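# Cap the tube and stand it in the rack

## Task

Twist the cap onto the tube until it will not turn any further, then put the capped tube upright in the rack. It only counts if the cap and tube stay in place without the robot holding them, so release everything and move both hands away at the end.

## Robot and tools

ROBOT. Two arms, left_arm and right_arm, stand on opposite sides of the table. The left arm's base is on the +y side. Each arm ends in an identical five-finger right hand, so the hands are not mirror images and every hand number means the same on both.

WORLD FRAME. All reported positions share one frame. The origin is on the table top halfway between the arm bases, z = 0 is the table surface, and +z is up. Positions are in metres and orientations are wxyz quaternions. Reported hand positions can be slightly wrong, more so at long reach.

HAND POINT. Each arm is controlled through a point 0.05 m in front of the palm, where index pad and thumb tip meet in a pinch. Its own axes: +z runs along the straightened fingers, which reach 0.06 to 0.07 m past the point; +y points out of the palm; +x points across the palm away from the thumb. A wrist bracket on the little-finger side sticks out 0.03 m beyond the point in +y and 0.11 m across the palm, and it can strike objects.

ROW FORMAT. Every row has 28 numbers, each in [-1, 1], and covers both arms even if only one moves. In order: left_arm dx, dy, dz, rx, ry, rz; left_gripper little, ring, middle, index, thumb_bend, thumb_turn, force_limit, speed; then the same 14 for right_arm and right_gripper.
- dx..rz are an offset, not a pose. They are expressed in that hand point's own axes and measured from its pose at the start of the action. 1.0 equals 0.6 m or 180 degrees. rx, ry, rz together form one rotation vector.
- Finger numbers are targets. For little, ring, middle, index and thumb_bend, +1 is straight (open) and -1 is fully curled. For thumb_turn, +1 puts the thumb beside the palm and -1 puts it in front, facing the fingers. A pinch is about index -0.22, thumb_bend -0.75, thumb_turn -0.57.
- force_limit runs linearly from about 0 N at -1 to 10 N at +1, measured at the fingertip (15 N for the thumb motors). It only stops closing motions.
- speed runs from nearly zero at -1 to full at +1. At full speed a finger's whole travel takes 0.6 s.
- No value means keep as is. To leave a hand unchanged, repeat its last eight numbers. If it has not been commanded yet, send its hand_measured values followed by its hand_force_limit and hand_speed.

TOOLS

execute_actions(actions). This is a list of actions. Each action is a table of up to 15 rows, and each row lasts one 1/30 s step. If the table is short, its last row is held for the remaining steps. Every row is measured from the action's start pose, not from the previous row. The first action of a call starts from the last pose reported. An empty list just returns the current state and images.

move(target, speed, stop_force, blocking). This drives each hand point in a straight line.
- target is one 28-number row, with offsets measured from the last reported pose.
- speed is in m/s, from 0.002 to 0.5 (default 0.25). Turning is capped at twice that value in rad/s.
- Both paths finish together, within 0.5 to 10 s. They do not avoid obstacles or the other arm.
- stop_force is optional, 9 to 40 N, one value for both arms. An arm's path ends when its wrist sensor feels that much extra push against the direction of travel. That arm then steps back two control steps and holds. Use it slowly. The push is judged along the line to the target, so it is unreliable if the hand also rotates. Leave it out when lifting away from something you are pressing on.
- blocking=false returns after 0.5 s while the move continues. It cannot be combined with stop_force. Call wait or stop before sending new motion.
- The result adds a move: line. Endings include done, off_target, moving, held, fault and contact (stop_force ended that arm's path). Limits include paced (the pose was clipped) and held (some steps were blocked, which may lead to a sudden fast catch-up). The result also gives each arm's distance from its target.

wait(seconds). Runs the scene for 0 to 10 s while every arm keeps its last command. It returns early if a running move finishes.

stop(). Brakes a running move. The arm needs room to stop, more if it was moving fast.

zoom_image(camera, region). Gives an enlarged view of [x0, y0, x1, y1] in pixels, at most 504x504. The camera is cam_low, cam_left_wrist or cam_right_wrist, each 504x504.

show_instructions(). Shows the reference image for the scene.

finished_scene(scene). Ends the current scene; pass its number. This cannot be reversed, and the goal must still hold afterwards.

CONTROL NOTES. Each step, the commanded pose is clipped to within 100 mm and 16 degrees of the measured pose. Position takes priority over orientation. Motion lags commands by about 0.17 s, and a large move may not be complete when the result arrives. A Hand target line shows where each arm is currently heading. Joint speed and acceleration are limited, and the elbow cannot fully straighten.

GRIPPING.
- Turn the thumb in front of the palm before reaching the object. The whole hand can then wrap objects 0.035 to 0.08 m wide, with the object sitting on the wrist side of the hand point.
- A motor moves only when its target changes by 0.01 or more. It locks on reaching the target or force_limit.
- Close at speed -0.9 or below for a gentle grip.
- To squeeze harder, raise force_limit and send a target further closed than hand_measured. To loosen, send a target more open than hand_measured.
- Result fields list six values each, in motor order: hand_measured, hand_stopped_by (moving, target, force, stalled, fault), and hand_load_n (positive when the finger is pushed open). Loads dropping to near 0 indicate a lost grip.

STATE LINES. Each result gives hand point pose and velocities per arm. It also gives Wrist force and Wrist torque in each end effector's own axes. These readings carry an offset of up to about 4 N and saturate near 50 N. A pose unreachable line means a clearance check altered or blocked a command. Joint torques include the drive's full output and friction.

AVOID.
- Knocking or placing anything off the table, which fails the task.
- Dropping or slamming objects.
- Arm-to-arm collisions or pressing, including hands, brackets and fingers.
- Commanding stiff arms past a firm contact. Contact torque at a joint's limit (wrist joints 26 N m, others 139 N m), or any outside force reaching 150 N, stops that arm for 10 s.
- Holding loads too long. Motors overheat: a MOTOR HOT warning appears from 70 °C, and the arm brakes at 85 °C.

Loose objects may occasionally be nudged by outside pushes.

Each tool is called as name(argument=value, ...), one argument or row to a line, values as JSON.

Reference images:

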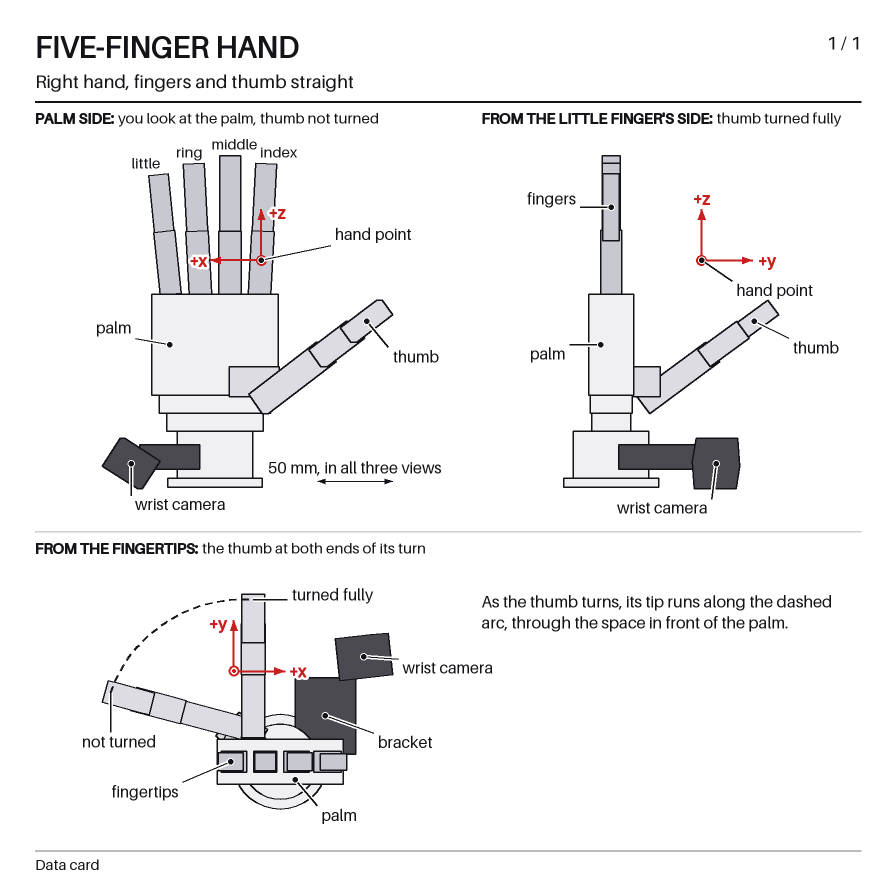

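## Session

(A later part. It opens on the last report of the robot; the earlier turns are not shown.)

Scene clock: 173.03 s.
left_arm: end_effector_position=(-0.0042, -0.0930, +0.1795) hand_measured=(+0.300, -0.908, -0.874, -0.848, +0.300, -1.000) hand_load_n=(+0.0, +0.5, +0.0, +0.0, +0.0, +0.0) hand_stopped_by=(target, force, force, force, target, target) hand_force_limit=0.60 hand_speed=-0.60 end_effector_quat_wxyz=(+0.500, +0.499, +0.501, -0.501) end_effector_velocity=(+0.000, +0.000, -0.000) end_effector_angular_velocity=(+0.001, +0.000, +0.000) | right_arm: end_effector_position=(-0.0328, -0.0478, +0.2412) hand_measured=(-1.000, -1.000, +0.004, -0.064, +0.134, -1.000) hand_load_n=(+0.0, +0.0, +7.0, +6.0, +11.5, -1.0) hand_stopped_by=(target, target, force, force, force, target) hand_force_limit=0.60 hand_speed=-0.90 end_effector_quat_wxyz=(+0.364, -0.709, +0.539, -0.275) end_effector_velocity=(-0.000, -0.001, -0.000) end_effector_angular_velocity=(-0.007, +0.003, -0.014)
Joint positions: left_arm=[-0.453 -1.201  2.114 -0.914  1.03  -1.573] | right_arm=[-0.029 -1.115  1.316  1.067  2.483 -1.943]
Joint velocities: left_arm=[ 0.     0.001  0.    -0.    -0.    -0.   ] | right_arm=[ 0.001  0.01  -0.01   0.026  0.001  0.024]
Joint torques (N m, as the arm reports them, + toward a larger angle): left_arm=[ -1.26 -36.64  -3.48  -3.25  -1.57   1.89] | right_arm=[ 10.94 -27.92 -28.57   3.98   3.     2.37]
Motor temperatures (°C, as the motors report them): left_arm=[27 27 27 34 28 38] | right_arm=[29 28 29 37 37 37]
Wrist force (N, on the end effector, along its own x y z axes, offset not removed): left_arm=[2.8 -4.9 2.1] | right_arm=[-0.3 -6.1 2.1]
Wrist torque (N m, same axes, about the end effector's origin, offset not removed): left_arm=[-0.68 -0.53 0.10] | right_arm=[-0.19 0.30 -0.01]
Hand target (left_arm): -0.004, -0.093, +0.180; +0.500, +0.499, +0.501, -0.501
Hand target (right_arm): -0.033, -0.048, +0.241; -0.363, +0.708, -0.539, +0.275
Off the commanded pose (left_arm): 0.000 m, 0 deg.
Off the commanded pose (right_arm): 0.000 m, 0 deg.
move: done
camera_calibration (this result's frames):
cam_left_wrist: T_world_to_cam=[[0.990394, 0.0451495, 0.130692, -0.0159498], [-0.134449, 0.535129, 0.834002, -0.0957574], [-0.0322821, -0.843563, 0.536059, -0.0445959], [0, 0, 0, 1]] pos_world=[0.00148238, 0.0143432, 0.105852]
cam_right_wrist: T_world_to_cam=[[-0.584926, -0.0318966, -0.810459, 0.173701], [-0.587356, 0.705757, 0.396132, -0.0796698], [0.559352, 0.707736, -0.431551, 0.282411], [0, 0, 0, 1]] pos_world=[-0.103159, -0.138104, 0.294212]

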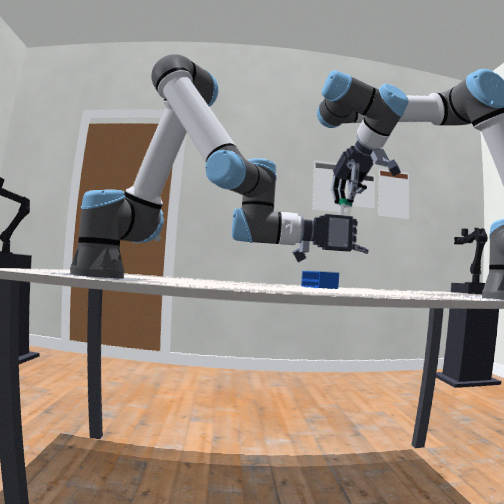

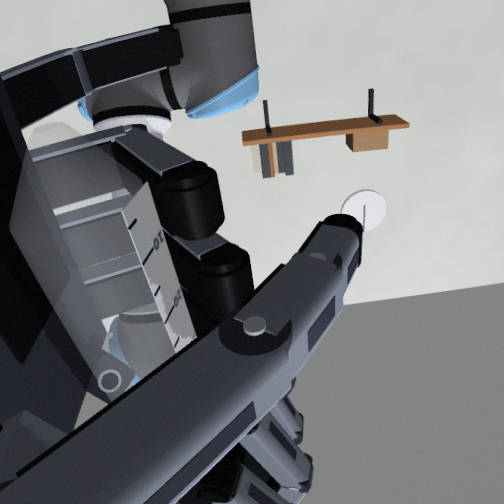

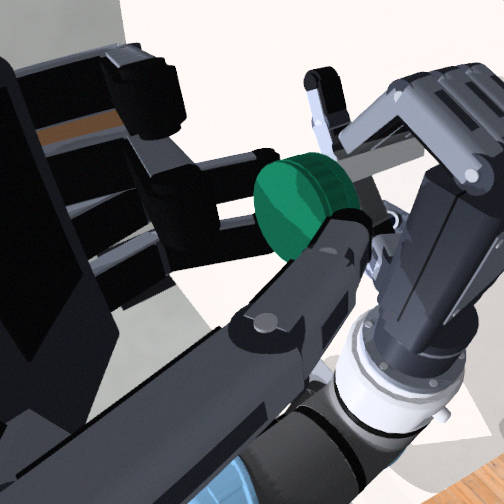

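move(
  target=[0,-0.002,0,0,0,0,0.3,-0.8,-0.78,-0.75,0.3,-1,0.6,0.5,-0.0012,0.0098,-0.014,0.0015,-0.203,-0.1455,-1,-1,-0.35,-0.35,-0.15,-1,0.6,-0.9],
  speed=0.5,
)

move(
  target=[0,0.002,0,0,0,0,0.3,-1,-1,-1,0.3,-1,1,-0.3,0,0,0,0,0,0,-1,-1,-0.4,-0.4,-0.2,-1,1,-0.9],
)

move(
  target=[0,0,0,0,0,0,0.3,-0.98,-0.98,-0.98,0.3,-1,1,-0.3,0.0053,-0.0039,0.0056,-0.0007,0.1015,0.0727,-1,-1,-0.4,-0.4,-0.2,-1,1,-0.9],
  speed=0.2,
)

Scene clock: 174.80 s.
left_arm: end_effector_position=(-0.0054, -0.0930, +0.1795) hand_measured=(+0.300, -0.800, -0.780, -0.750, +0.300, -1.000) hand_load_n=(+0.0, +0.0, +0.0, +0.0, +0.0, +0.0) hand_stopped_by=(target, target, target, target, target, target) hand_force_limit=0.60 hand_speed=0.50 end_effector_quat_wxyz=(+0.500, +0.499, +0.501, -0.501) end_effector_velocity=(+0.000, -0.000, +0.000) end_effector_angular_velocity=(-0.000, +0.001, -0.000) | right_arm: end_effector_position=(-0.0427, -0.0497, +0.2416) hand_measured=(-1.000, -1.000, +0.004, -0.064, +0.134, -1.000) hand_load_n=(+0.0, +0.0, +6.5, +6.5, +11.5, -1.0) hand_stopped_by=(target, target, force, force, force, target) hand_force_limit=0.60 hand_speed=-0.90 end_effector_quat_wxyz=(+0.444, -0.859, +0.226, -0.117) end_effector_velocity=(+0.000, -0.000, -0.001) end_effector_angular_velocity=(-0.001, +0.003, +0.010)
Joint positions: left_arm=[-0.456 -1.2    2.113 -0.914  1.028 -1.573] | right_arm=[-0.249 -1.485  1.667  0.463  1.848 -2.938]
Joint velocities: left_arm=[ 0.    -0.    -0.     0.     0.    -0.001] | right_arm=[-0.007 -0.003  0.004 -0.002 -0.016 -0.009]
Joint torques (N m, as the arm reports them, + toward a larger angle): left_arm=[ -8.95 -19.65 -26.2    0.79  -1.77   1.23] | right_arm=[ -9.14 -32.23  -9.54  -1.3   -2.48  -2.24]
Motor temperatures (°C, as the motors report them): left_arm=[27 27 27 34 28 38] | right_arm=[29 28 29 37 37 37]
Wrist force (N, on the end effector, along its own x y z axes, offset not removed): left_arm=[1.1 -1.4 1.9] | right_arm=[-0.2 2.0 3.2]
Wrist torque (N m, same axes, about the end effector's origin, offset not removed): left_arm=[-0.50 -0.43 -0.05] | right_arm=[0.14 0.03 0.32]
Hand target (left_arm): -0.005, -0.093, +0.180; +0.500, +0.499, +0.501, -0.501
Hand target (right_arm): -0.043, -0.050, +0.242; -0.444, +0.859, -0.226, +0.116
Off the commanded pose (left_arm): 0.000 m, 0 deg.
Off the commanded pose (right_arm): 0.000 m, 0 deg.
move: done
camera_calibration (this result's frames):
cam_left_wrist: T_world_to_cam=[[0.990394, 0.045146, 0.130693, -0.0147592], [-0.134449, 0.535124, 0.834006, -0.0959172], [-0.032285, -0.843566, 0.536054, -0.0446347], [0, 0, 0, 1]] pos_world=[0.000280473, 0.0143417, 0.105851]
cam_right_wrist: T_world_to_cam=[[-0.387241, -0.430893, -0.815092, 0.157863], [-0.916438, 0.083117, 0.39145, -0.128165], [-0.100925, 0.898567, -0.427073, 0.269763], [0, 0, 0, 1]] pos_world=[-0.0290985, -0.163725, 0.294052]

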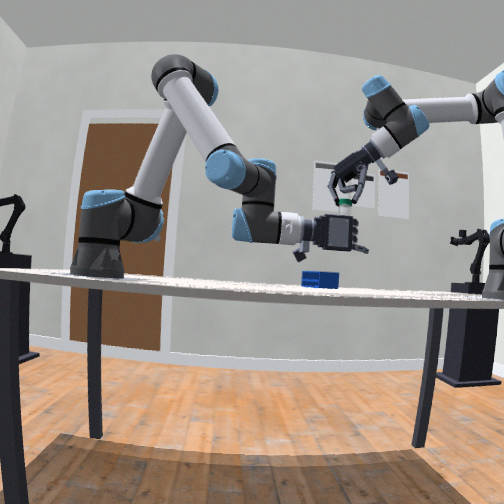

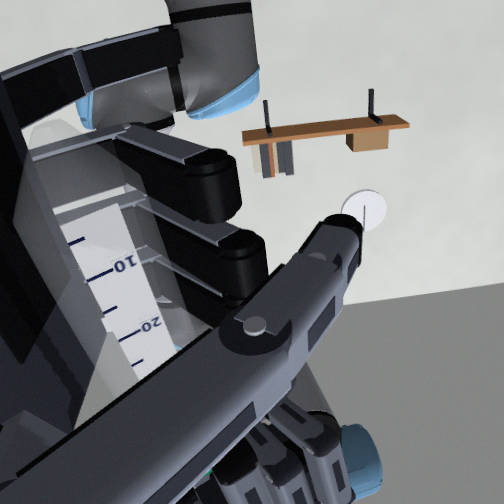

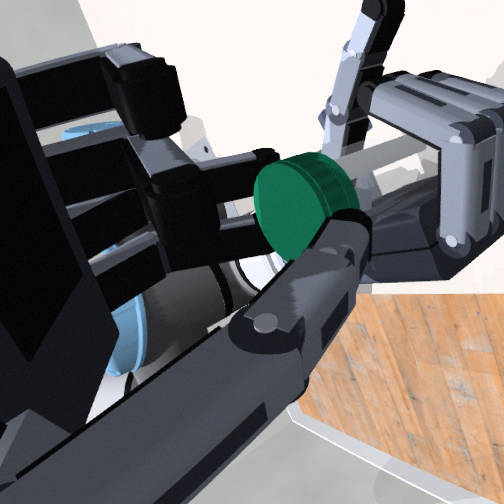

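Scene clock: 175.50 s.
left_arm: end_effector_position=(-0.0043, -0.0930, +0.1795) hand_measured=(+0.300, -0.964, -0.926, -0.888, +0.300, -1.000) hand_load_n=(+0.0, +12.0, +10.0, +10.5, +0.0, +0.0) hand_stopped_by=(target, force, force, force, target, target) hand_force_limit=1.00 hand_speed=-0.30 end_effector_quat_wxyz=(+0.500, +0.499, +0.501, -0.501) end_effector_velocity=(+0.001, +0.000, +0.000) end_effector_angular_velocity=(-0.000, +0.001, +0.001) | right_arm: end_effector_position=(-0.0427, -0.0498, +0.2417) hand_measured=(-1.000, -1.000, -0.014, -0.088, +0.144, -1.000) hand_load_n=(+0.0, +0.0, +11.0, +11.5, +17.0, +1.0) hand_stopped_by=(target, target, force, force, force, target) hand_force_limit=1.00 hand_speed=-0.90 end_effector_quat_wxyz=(+0.444, -0.859, +0.226, -0.117) end_effector_velocity=(+0.000, +0.000, -0.000) end_effector_angular_velocity=(+0.001, -0.000, -0.000)
Joint positions: left_arm=[-0.453 -1.201  2.114 -0.914  1.03  -1.573] | right_arm=[-0.249 -1.485  1.667  0.463  1.848 -2.938]
Joint velocities: left_arm=[ 0.002 -0.001  0.    -0.     0.    -0.001] | right_arm=[-0.     0.001 -0.    -0.001  0.     0.   ]
Joint torques (N m, as the arm reports them, + toward a larger angle): left_arm=[ 15.76 -40.1    1.64  -2.69  -0.08   1.4 ] | right_arm=[ 13.12 -14.14 -28.57   5.27   1.19   2.35]
Motor temperatures (°C, as the motors report them): left_arm=[27 27 27 34 28 38] | right_arm=[29 28 29 37 37 37]
Wrist force (N, on the end effector, along its own x y z axes, offset not removed): left_arm=[-0.2 -8.9 10.6] | right_arm=[5.0 -7.2 8.3]
Wrist torque (N m, same axes, about the end effector's origin, offset not removed): left_arm=[-1.16 -0.17 0.13] | right_arm=[0.25 -0.23 0.22]
Hand target (left_arm): -0.004, -0.093, +0.180; +0.500, +0.499, +0.501, -0.501
Hand target (right_arm): -0.043, -0.050, +0.242; -0.444, +0.859, -0.226, +0.117
Off the commanded pose (left_arm): 0.000 m, 0 deg.
Off the commanded pose (right_arm): 0.000 m, 0 deg.
move: done
camera_calibration (this result's frames):
cam_left_wrist: T_world_to_cam=[[0.990403, 0.0449725, 0.130686, -0.0158298], [-0.134349, 0.535161, 0.833998, -0.0957569], [-0.0324311, -0.843552, 0.536067, -0.0446175], [0, 0, 0, 1]] pos_world=[0.00136609, 0.01432, 0.105848]
cam_right_wrist: T_world_to_cam=[[-0.387219, -0.430771, -0.815167, 0.157943], [-0.916457, 0.0831364, 0.391401, -0.12815], [-0.100834, 0.898624, -0.426975, 0.269784], [0, 0, 0, 1]] pos_world=[-0.0290818, -0.163743, 0.294098]

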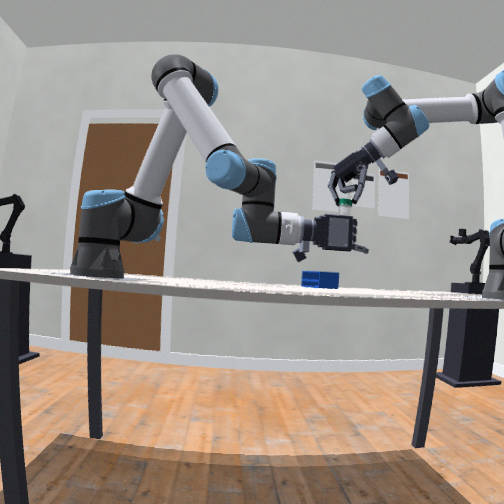

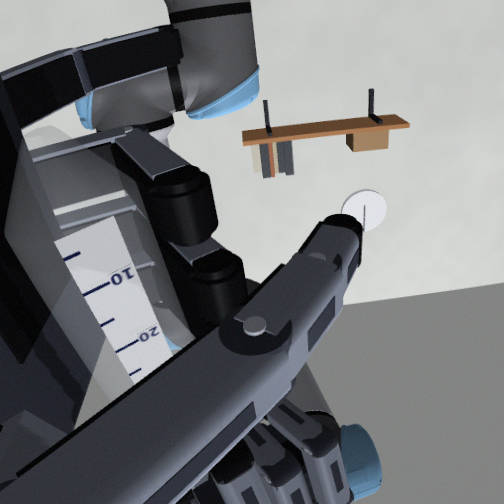

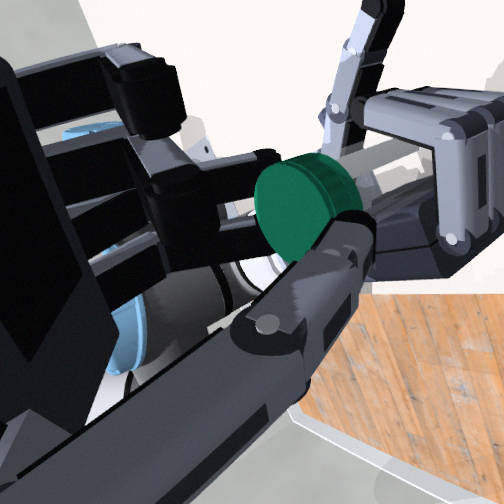

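Scene clock: 176.97 s.
left_arm: end_effector_position=(-0.0043, -0.0930, +0.1795) hand_measured=(+0.300, -0.964, -0.928, -0.890, +0.300, -1.000) hand_load_n=(+0.0, +1.0, +0.5, +2.0, +0.0, +0.0) hand_stopped_by=(target, force, force, force, target, target) hand_force_limit=1.00 hand_speed=-0.30 end_effector_quat_wxyz=(+0.500, +0.499, +0.501, -0.501) end_effector_velocity=(-0.000, +0.000, -0.000) end_effector_angular_velocity=(+0.001, -0.001, -0.000) | right_arm: end_effector_position=(-0.0380, -0.0478, +0.2416) hand_measured=(-1.000, -1.000, -0.014, -0.088, +0.146, -1.000) hand_load_n=(+0.0, +0.0, +11.5, +8.0, +18.0, -2.0) hand_stopped_by=(target, target, force, force, force, target) hand_force_limit=1.00 hand_speed=-0.90 end_effector_quat_wxyz=(+0.412, -0.799, +0.389, -0.199) end_effector_velocity=(+0.000, +0.000, -0.000) end_effector_angular_velocity=(-0.003, +0.002, -0.014)
Joint positions: left_arm=[-0.453 -1.201  2.114 -0.914  1.03  -1.573] | right_arm=[-0.105 -1.331  1.519  0.651  2.246 -2.531]
Joint velocities: left_arm=[-0.     0.001  0.     0.     0.     0.   ] | right_arm=[ 0.004  0.009 -0.01   0.015  0.011  0.019]
Joint torques (N m, as the arm reports them, + toward a larger angle): left_arm=[ -0.31 -31.65  -9.31  -1.79  -2.04   1.54] | right_arm=[ 11.67 -19.17 -28.99   4.35   2.28   2.36]
Motor temperatures (°C, as the motors report them): left_arm=[27 27 27 34 28 38] | right_arm=[29 28 29 37 37 37]
Wrist force (N, on the end effector, along its own x y z axes, offset not removed): left_arm=[3.2 -6.9 4.8] | right_arm=[-1.6 -7.5 7.1]
Wrist torque (N m, same axes, about the end effector's origin, offset not removed): left_arm=[-0.77 -0.67 0.10] | right_arm=[0.12 0.15 -0.33]
Hand target (left_arm): -0.004, -0.093, +0.180; +0.500, +0.499, +0.501, -0.501
Hand target (right_arm): -0.038, -0.048, +0.242; -0.412, +0.799, -0.390, +0.200
Off the commanded pose (left_arm): 0.000 m, 0 deg.
Off the commanded pose (right_arm): 0.000 m, 0 deg.
move: done
camera_calibration (this result's frames):
cam_left_wrist: T_world_to_cam=[[0.990402, 0.0449975, 0.130688, -0.0158594], [-0.134364, 0.535156, 0.833999, -0.0957579], [-0.0324104, -0.843554, 0.536065, -0.0446111], [0, 0, 0, 1]] pos_world=[0.00139493, 0.0143272, 0.105849]
cam_right_wrist: T_world_to_cam=[[-0.524894, -0.251081, -0.813292, 0.163442], [-0.814382, 0.42601, 0.394079, -0.104344], [0.247525, 0.86918, -0.428086, 0.280535], [0, 0, 0, 1]] pos_world=[-0.0686255, -0.158346, 0.294139]

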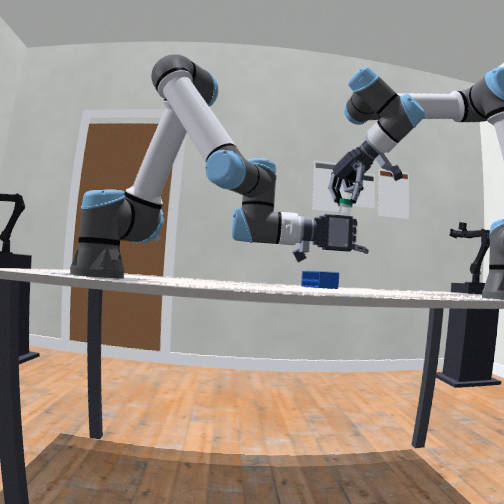

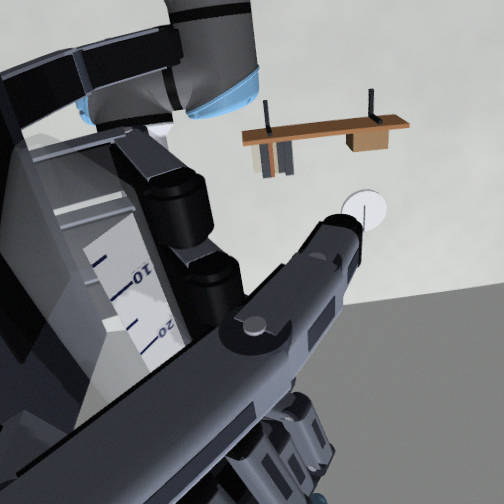

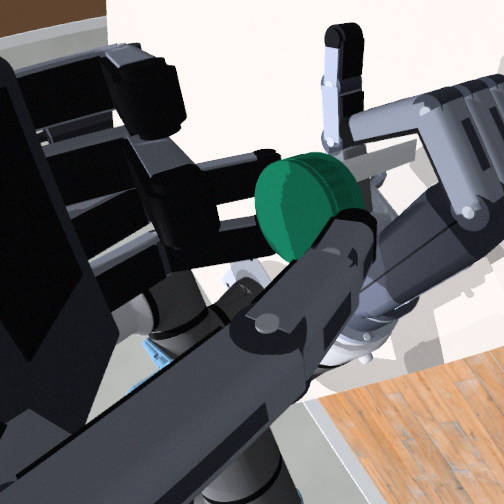

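execute_actions(
  actions=[
    [[0,-0.003,0,0,0,0,1,1,1,1,0.8,-1,1,1,0,0,0,0,0,0,-1,-1,-0.4,-0.4,-0.2,-1,1,-0.9]],
  ],
)

move(
  target=[0,-0.08,-0.22,0,0,0,1,1,1,1,0.8,-1,1,1,0,0,0,0,0,0,-1,-1,-0.4,-0.4,-0.2,-1,1,-0.9],
)

move(
  target=[0,0,0,0,0,0,1,1,1,1,0.8,-1,1,1,0.615,-0.3525,0.575,0,0,0,-1,-1,-0.4,-0.4,-0.2,-1,1,-0.9],
  speed=0.35,
)

zoom_image(
  camera="cam_low",
  region=[280,210,370,300],
)

Scene clock: 177.97 s.
left_arm: end_effector_position=(-0.0060, -0.0930, +0.1795) hand_measured=(+1.000, +0.354, +0.390, +0.428, +0.800, -1.000) hand_load_n=(+0.0, +0.0, +0.0, +0.0, +0.0, +0.0) hand_stopped_by=(target, moving, moving, moving, target, target) hand_force_limit=1.00 hand_speed=1.00 end_effector_quat_wxyz=(+0.500, +0.499, +0.501, -0.501) end_effector_velocity=(-0.001, +0.000, +0.001) end_effector_angular_velocity=(-0.001, +0.001, -0.001) | right_arm: end_effector_position=(-0.0380, -0.0478, +0.2416) hand_measured=(-1.000, -1.000, -0.014, -0.088, +0.146, -1.000) hand_load_n=(+0.0, +0.0, +11.0, +9.0, +17.5, -1.0) hand_stopped_by=(target, target, force, force, force, target) hand_force_limit=1.00 hand_speed=-0.90 end_effector_quat_wxyz=(+0.412, -0.799, +0.389, -0.199) end_effector_velocity=(+0.000, +0.000, +0.000) end_effector_angular_velocity=(+0.001, -0.001, -0.001)
Joint positions: left_arm=[-0.457 -1.2    2.113 -0.913  1.026 -1.573] | right_arm=[-0.105 -1.331  1.519  0.651  2.246 -2.531]
Joint velocities: left_arm=[-0.001 -0.002  0.     0.    -0.    -0.   ] | right_arm=[-0.    -0.     0.    -0.001  0.001  0.   ]
Joint torques (N m, as the arm reports them, + toward a larger angle): left_arm=[ -9.83 -18.52 -25.31   0.56  -1.93   1.16] | right_arm=[ -9.44 -38.09  -7.59  -0.75  -1.82  -2.47]
Motor temperatures (°C, as the motors report them): left_arm=[27 27 27 34 28 38] | right_arm=[29 28 29 37 37 37]
Wrist force (N, on the end effector, along its own x y z axes, offset not removed): left_arm=[1.5 -1.1 1.7] | right_arm=[-1.9 -1.8 2.8]
Wrist torque (N m, same axes, about the end effector's origin, offset not removed): left_arm=[-0.50 -0.50 0.02] | right_arm=[-0.48 0.26 0.05]
Hand target (left_arm): -0.006, -0.093, +0.179; +0.500, +0.499, +0.501, -0.501
Hand target (right_arm): -0.038, -0.048, +0.242; -0.412, +0.799, -0.389, +0.199
Off the commanded pose (left_arm): 0.000 m, 0 deg.
Off the commanded pose (right_arm): 0.000 m, 0 deg.
camera_calibration (this result's frames):
cam_left_wrist: T_world_to_cam=[[0.990401, 0.0450164, 0.130687, -0.0141141], [-0.134373, 0.535148, 0.834002, -0.0959967], [-0.0323931, -0.843558, 0.536061, -0.0446671], [0, 0, 0, 1]] pos_world=[-0.000367687, 0.0143285, 0.10585]
cam_right_wrist: T_world_to_cam=[[-0.5249, -0.251118, -0.813277, 0.163414], [-0.814375, 0.42604, 0.39406, -0.104337], [0.247533, 0.869155, -0.428132, 0.280531], [0, 0, 0, 1]] pos_world=[-0.068634, -0.158337, 0.29412]

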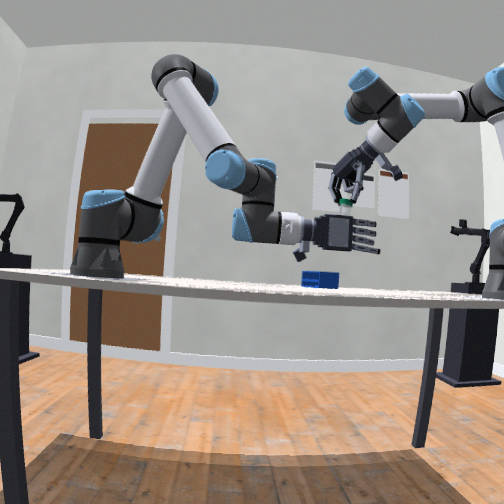

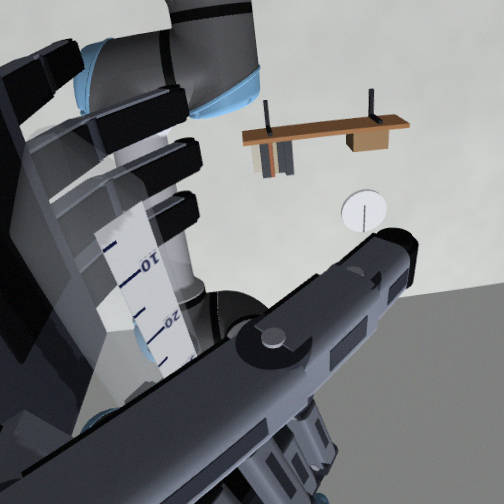

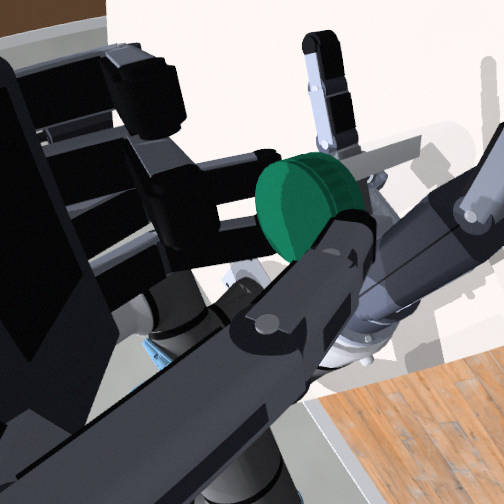

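Scene clock: 179.23 s.
left_arm: end_effector_position=(-0.0544, +0.0387, +0.1792) hand_measured=(+1.000, +1.000, +1.000, +1.000, +0.800, -1.000) hand_load_n=(+0.0, +0.0, +0.0, +0.0, +0.0, +0.0) hand_stopped_by=(target, target, target, target, target, target) hand_force_limit=1.00 hand_speed=1.00 end_effector_quat_wxyz=(+0.499, +0.499, +0.501, -0.501) end_effector_velocity=(-0.001, +0.002, +0.001) end_effector_angular_velocity=(+0.000, -0.000, +0.002) | right_arm: end_effector_position=(-0.0380, -0.0478, +0.2416) hand_measured=(-1.000, -1.000, -0.014, -0.088, +0.146, -1.000) hand_load_n=(+0.0, +0.0, +11.0, +9.0, +17.5, -1.0) hand_stopped_by=(target, target, force, force, force, target) hand_force_limit=1.00 hand_speed=-0.90 end_effector_quat_wxyz=(+0.412, -0.799, +0.389, -0.199) end_effector_velocity=(-0.000, +0.000, +0.000) end_effector_angular_velocity=(+0.001, +0.000, +0.001)
Joint positions: left_arm=[-0.829 -1.405  2.421 -1.015  0.655 -1.576] | right_arm=[-0.105 -1.331  1.519  0.651  2.246 -2.531]
Joint velocities: left_arm=[-0.009 -0.005  0.004  0.002 -0.011 -0.   ] | right_arm=[ 0.    -0.001  0.    -0.    -0.001 -0.001]
Joint torques (N m, as the arm reports them, + toward a larger angle): left_arm=[ -9.17 -30.59  -1.3    0.76  -2.1    2.64] | right_arm=[ -4.99 -31.34 -12.48   0.33  -1.    -0.81]
Motor temperatures (°C, as the motors report them): left_arm=[27 27 27 34 28 38] | right_arm=[29 28 29 37 37 37]
Wrist force (N, on the end effector, along its own x y z axes, offset not removed): left_arm=[2.0 -1.7 2.1] | right_arm=[-0.1 3.5 -4.8]
Wrist torque (N m, same axes, about the end effector's origin, offset not removed): left_arm=[-0.63 -0.52 0.01] | right_arm=[0.74 0.23 0.23]
Hand target (left_arm): -0.055, +0.039, +0.179; +0.499, +0.499, +0.501, -0.501
Hand target (right_arm): -0.038, -0.048, +0.242; -0.412, +0.799, -0.389, +0.199
Off the commanded pose (left_arm): 0.000 m, 0 deg.
Off the commanded pose (right_arm): 0.000 m, 0 deg.
move: done
camera_calibration (this result's frames):
cam_left_wrist: T_world_to_cam=[[0.990579, 0.0447218, 0.129437, 0.0281559], [-0.133197, 0.534261, 0.83476, -0.172847], [-0.0318213, -0.844136, 0.535184, 0.0652831], [0, 0, 0, 1]] pos_world=[-0.0488359, 0.146194, 0.105703]
cam_right_wrist: T_world_to_cam=[[-0.524898, -0.251107, -0.813282, 0.163422], [-0.814378, 0.42603, 0.394065, -0.104338], [0.24753, 0.869163, -0.428118, 0.280532], [0, 0, 0, 1]] pos_world=[-0.068631, -0.15834, 0.294125]

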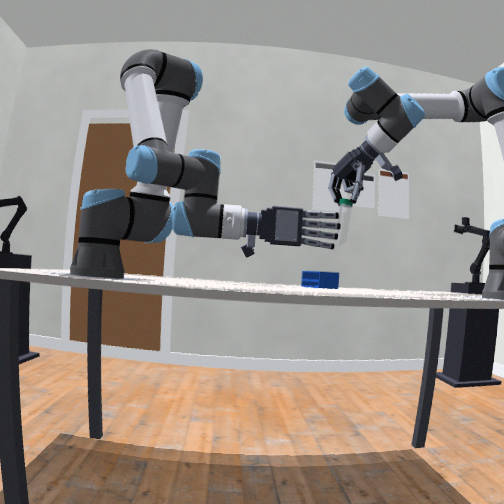

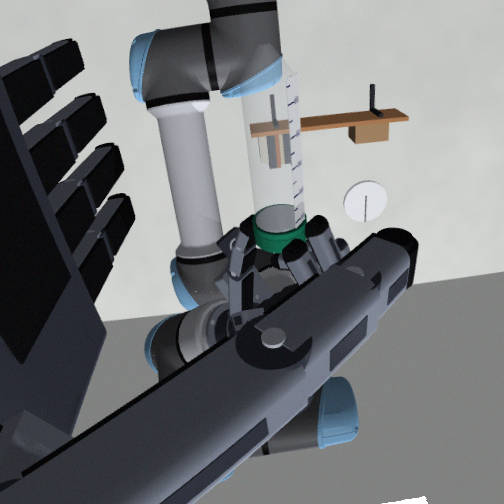

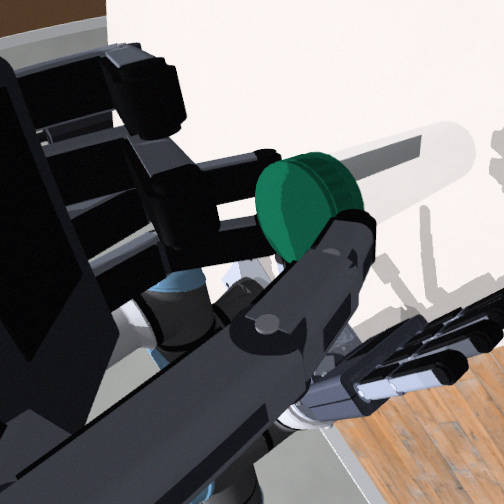

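Scene clock: 181.53 s.
left_arm: end_effector_position=(-0.0544, +0.0387, +0.1792) hand_measured=(+1.000, +1.000, +1.000, +1.000, +0.800, -1.000) hand_load_n=(+0.0, +0.0, +0.0, +0.0, +0.0, +0.0) hand_stopped_by=(target, target, target, target, target, target) hand_force_limit=1.00 hand_speed=1.00 end_effector_quat_wxyz=(+0.499, +0.499, +0.501, -0.501) end_effector_velocity=(-0.000, +0.000, +0.000) end_effector_angular_velocity=(-0.000, +0.001, -0.001) | right_arm: end_effector_position=(+0.5075, -0.0896, +0.2126) hand_measured=(-1.000, -1.000, -0.014, -0.088, +0.146, -1.000) hand_load_n=(+0.0, +0.0, +11.0, +9.0, +17.5, -1.0) hand_stopped_by=(target, target, force, force, force, target) hand_force_limit=1.00 hand_speed=-0.90 end_effector_quat_wxyz=(+0.413, -0.799, +0.389, -0.200) end_effector_velocity=(+0.002, +0.001, -0.000) end_effector_angular_velocity=(-0.002, +0.002, +0.000)
Joint positions: left_arm=[-0.829 -1.405  2.421 -1.015  0.655 -1.576] | right_arm=[-1.163 -1.034  1.136  0.523  1.424 -3.246]
Joint velocities: left_arm=[-0.    -0.001 -0.     0.     0.    -0.001] | right_arm=[-0.001  0.007 -0.012  0.007  0.    -0.001]
Joint torques (N m, as the arm reports them, + toward a larger angle): left_arm=[ 11.23  -8.74 -23.31  -2.88   1.71   2.08] | right_arm=[ -9.45 -33.31 -32.29   2.14  -2.72  -2.48]
Motor temperatures (°C, as the motors report them): left_arm=[27 27 27 34 28 38] | right_arm=[29 28 29 37 37 37]
Wrist force (N, on the end effector, along its own x y z axes, offset not removed): left_arm=[0.7 -1.7 3.1] | right_arm=[0.8 -1.1 1.3]
Wrist torque (N m, same axes, about the end effector's origin, offset not removed): left_arm=[-0.66 -0.38 -0.05] | right_arm=[-0.22 0.06 0.06]
Hand target (left_arm): -0.054, +0.039, +0.179; +0.499, +0.499, +0.501, -0.501
Hand target (right_arm): +0.508, -0.090, +0.213; -0.412, +0.799, -0.389, +0.200
Off the commanded pose (left_arm): 0.000 m, 0 deg.
Off the commanded pose (right_arm): 0.001 m, 0 deg.
move: done
camera_calibration (this result's frames):
cam_left_wrist: T_world_to_cam=[[0.990578, 0.044722, 0.129442, 0.0281552], [-0.133201, 0.534261, 0.834759, -0.172847], [-0.0318238, -0.844136, 0.535184, 0.0652826], [0, 0, 0, 1]] pos_world=[-0.0488358, 0.146194, 0.105703]
cam_right_wrist: T_world_to_cam=[[-0.523689, -0.251444, -0.813956, 0.415191], [-0.814948, 0.426243, 0.392654, 0.369707], [0.248213, 0.86896, -0.428133, 0.169106], [0, 0, 0, 1]] pos_world=[0.476748, -0.200134, 0.26518]

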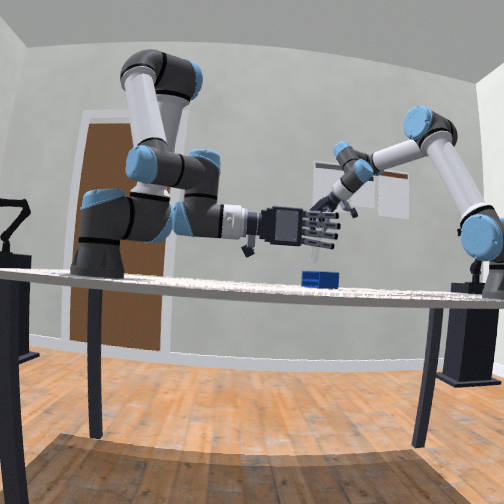

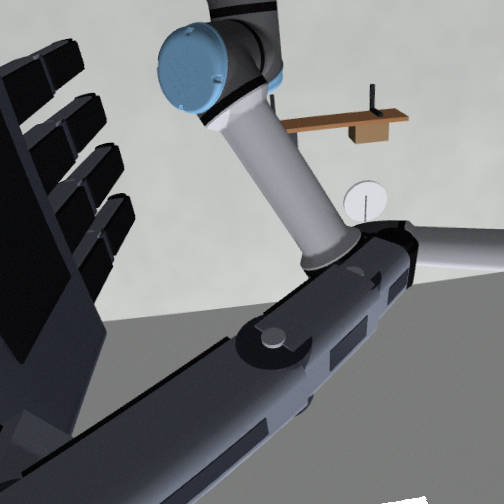

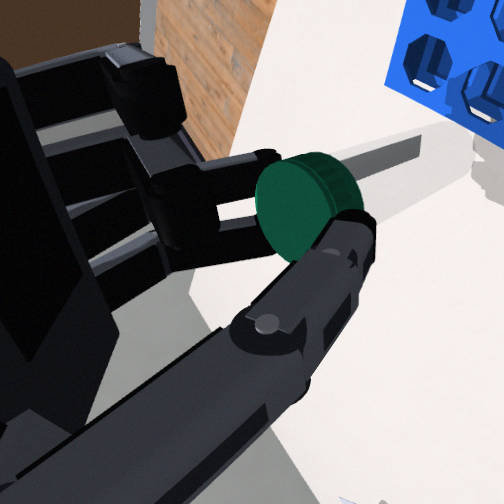

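Region (280, 210, 370, 300) of cam_low's 504x504 image, scaled by 5.600, with more detail than that image has.

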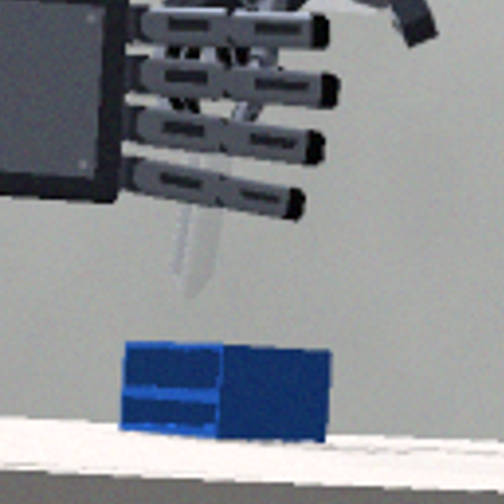

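move(
  target=[-0.2,0,0,0,0,0,1,1,1,1,0.8,-1,1,1,0.0154,0.0227,0.04,-0.017,0.0126,-0.018,-1,-1,-0.4,-0.4,-0.2,-1,1,-0.9],
  speed=0.2,
)

zoom_image(
  camera="cam_low",
  region=[280,210,370,300],
)

zoom_image(
  camera="cam_right_wrist",
  region=[324,40,504,220],
)

Scene clock: 183.03 s.
left_arm: end_effector_position=(-0.0542, +0.0386, +0.2992) hand_measured=(+1.000, +1.000, +1.000, +1.000, +0.800, -1.000) hand_load_n=(+0.0, +0.0, +0.0, +0.0, +0.0, +0.0) hand_stopped_by=(target, target, target, target, target, target) hand_force_limit=1.00 hand_speed=1.00 end_effector_quat_wxyz=(+0.499, +0.499, +0.501, -0.501) end_effector_velocity=(+0.000, +0.000, +0.003) end_effector_angular_velocity=(+0.003, +0.002, +0.000) | right_arm: end_effector_position=(+0.5223, -0.0897, +0.1876) hand_measured=(-1.000, -1.000, -0.014, -0.088, +0.146, -1.000) hand_load_n=(+0.0, +0.0, +11.0, +9.0, +17.5, -1.0) hand_stopped_by=(target, target, force, force, force, target) hand_force_limit=1.00 hand_speed=-0.90 end_effector_quat_wxyz=(+0.378, -0.816, +0.380, -0.217) end_effector_velocity=(+0.001, -0.000, -0.000) end_effector_angular_velocity=(-0.001, -0.000, -0.001)
Joint positions: left_arm=[-0.828 -1.69   2.274 -0.584  0.656 -1.575] | right_arm=[-1.148 -0.958  1.061  0.57   1.481 -3.299]
Joint velocities: left_arm=[-0.001 -0.005 -0.007  0.018 -0.001 -0.007] | right_arm=[-0.     0.001 -0.002  0.     0.001 -0.   ]
Joint torques (N m, as the arm reports them, + toward a larger angle): left_arm=[-11.07 -24.18 -30.9    0.95  -1.9   -2.43] | right_arm=[  8.68 -34.43 -32.24   2.14   2.84  -2.38]
Motor temperatures (°C, as the motors report them): left_arm=[27 27 27 34 28 38] | right_arm=[29 28 29 37 37 37]
Wrist force (N, on the end effector, along its own x y z axes, offset not removed): left_arm=[1.8 -1.2 1.8] | right_arm=[3.6 -3.5 -1.5]
Wrist torque (N m, same axes, about the end effector's origin, offset not removed): left_arm=[-0.59 -0.50 -0.02] | right_arm=[-0.43 -0.24 0.28]
Hand target (left_arm): -0.054, +0.039, +0.299; +0.499, +0.499, +0.501, -0.501
Hand target (right_arm): +0.522, -0.090, +0.188; -0.377, +0.816, -0.380, +0.217
Off the commanded pose (left_arm): 0.000 m, 0 deg.
Off the commanded pose (right_arm): 0.000 m, 0 deg.
move: done
camera_calibration (this result's frames):
cam_left_wrist: T_world_to_cam=[[0.990563, 0.0448431, 0.129512, 0.0123834], [-0.133308, 0.534707, 0.834456, -0.272801], [-0.0318314, -0.843847, 0.535639, 0.000796132], [0, 0, 0, 1]] pos_world=[-0.0486077, 0.145985, 0.22561]
cam_right_wrist: T_world_to_cam=[[-0.523091, -0.321631, -0.789259, 0.391328], [-0.815416, 0.458267, 0.353678, 0.402045], [0.247938, 0.82858, -0.501979, 0.165145], [0, 0, 0, 1]] pos_world=[0.491589, -0.195217, 0.249564]

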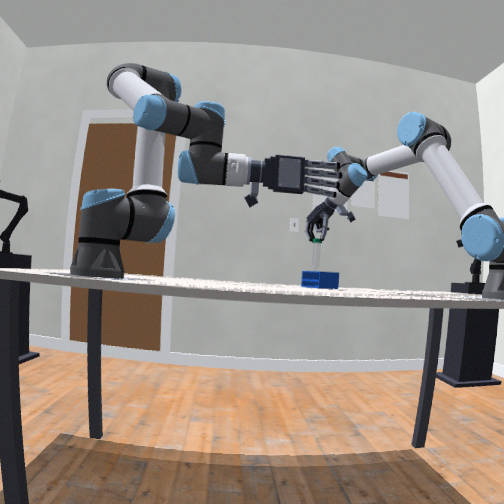

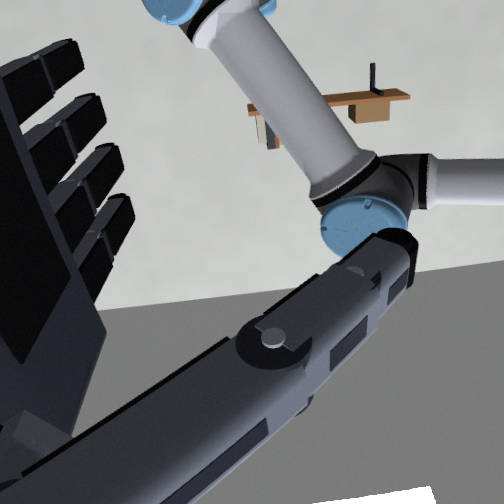

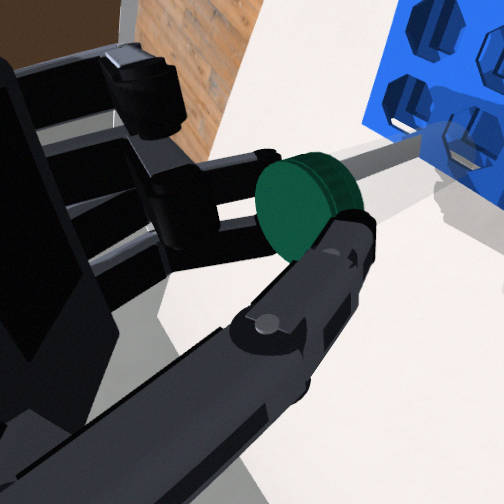

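Region (280, 210, 370, 300) of cam_low's 504x504 image, scaled by 5.600, with more detail than that image has.

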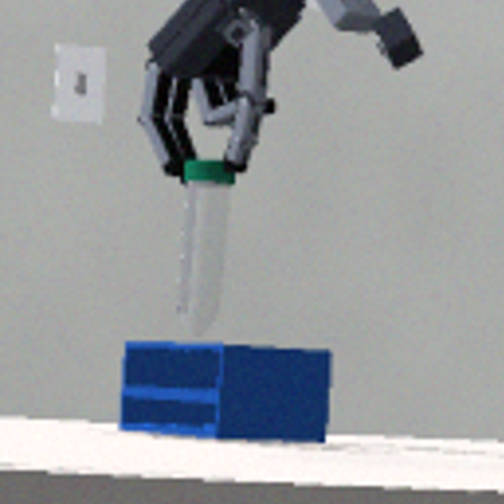

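Region (324, 40, 504, 220) of cam_right_wrist's 504x504 image, scaled by 2.800, with more detail than that image has.

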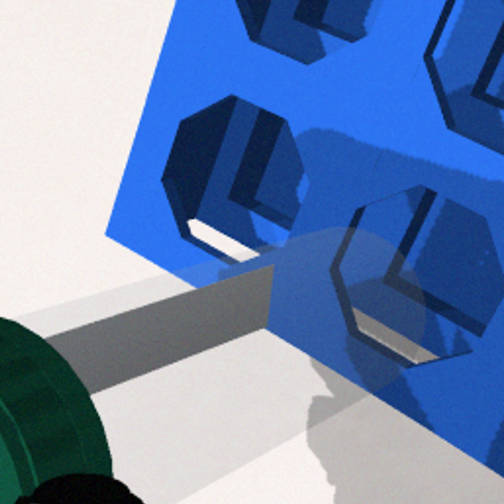

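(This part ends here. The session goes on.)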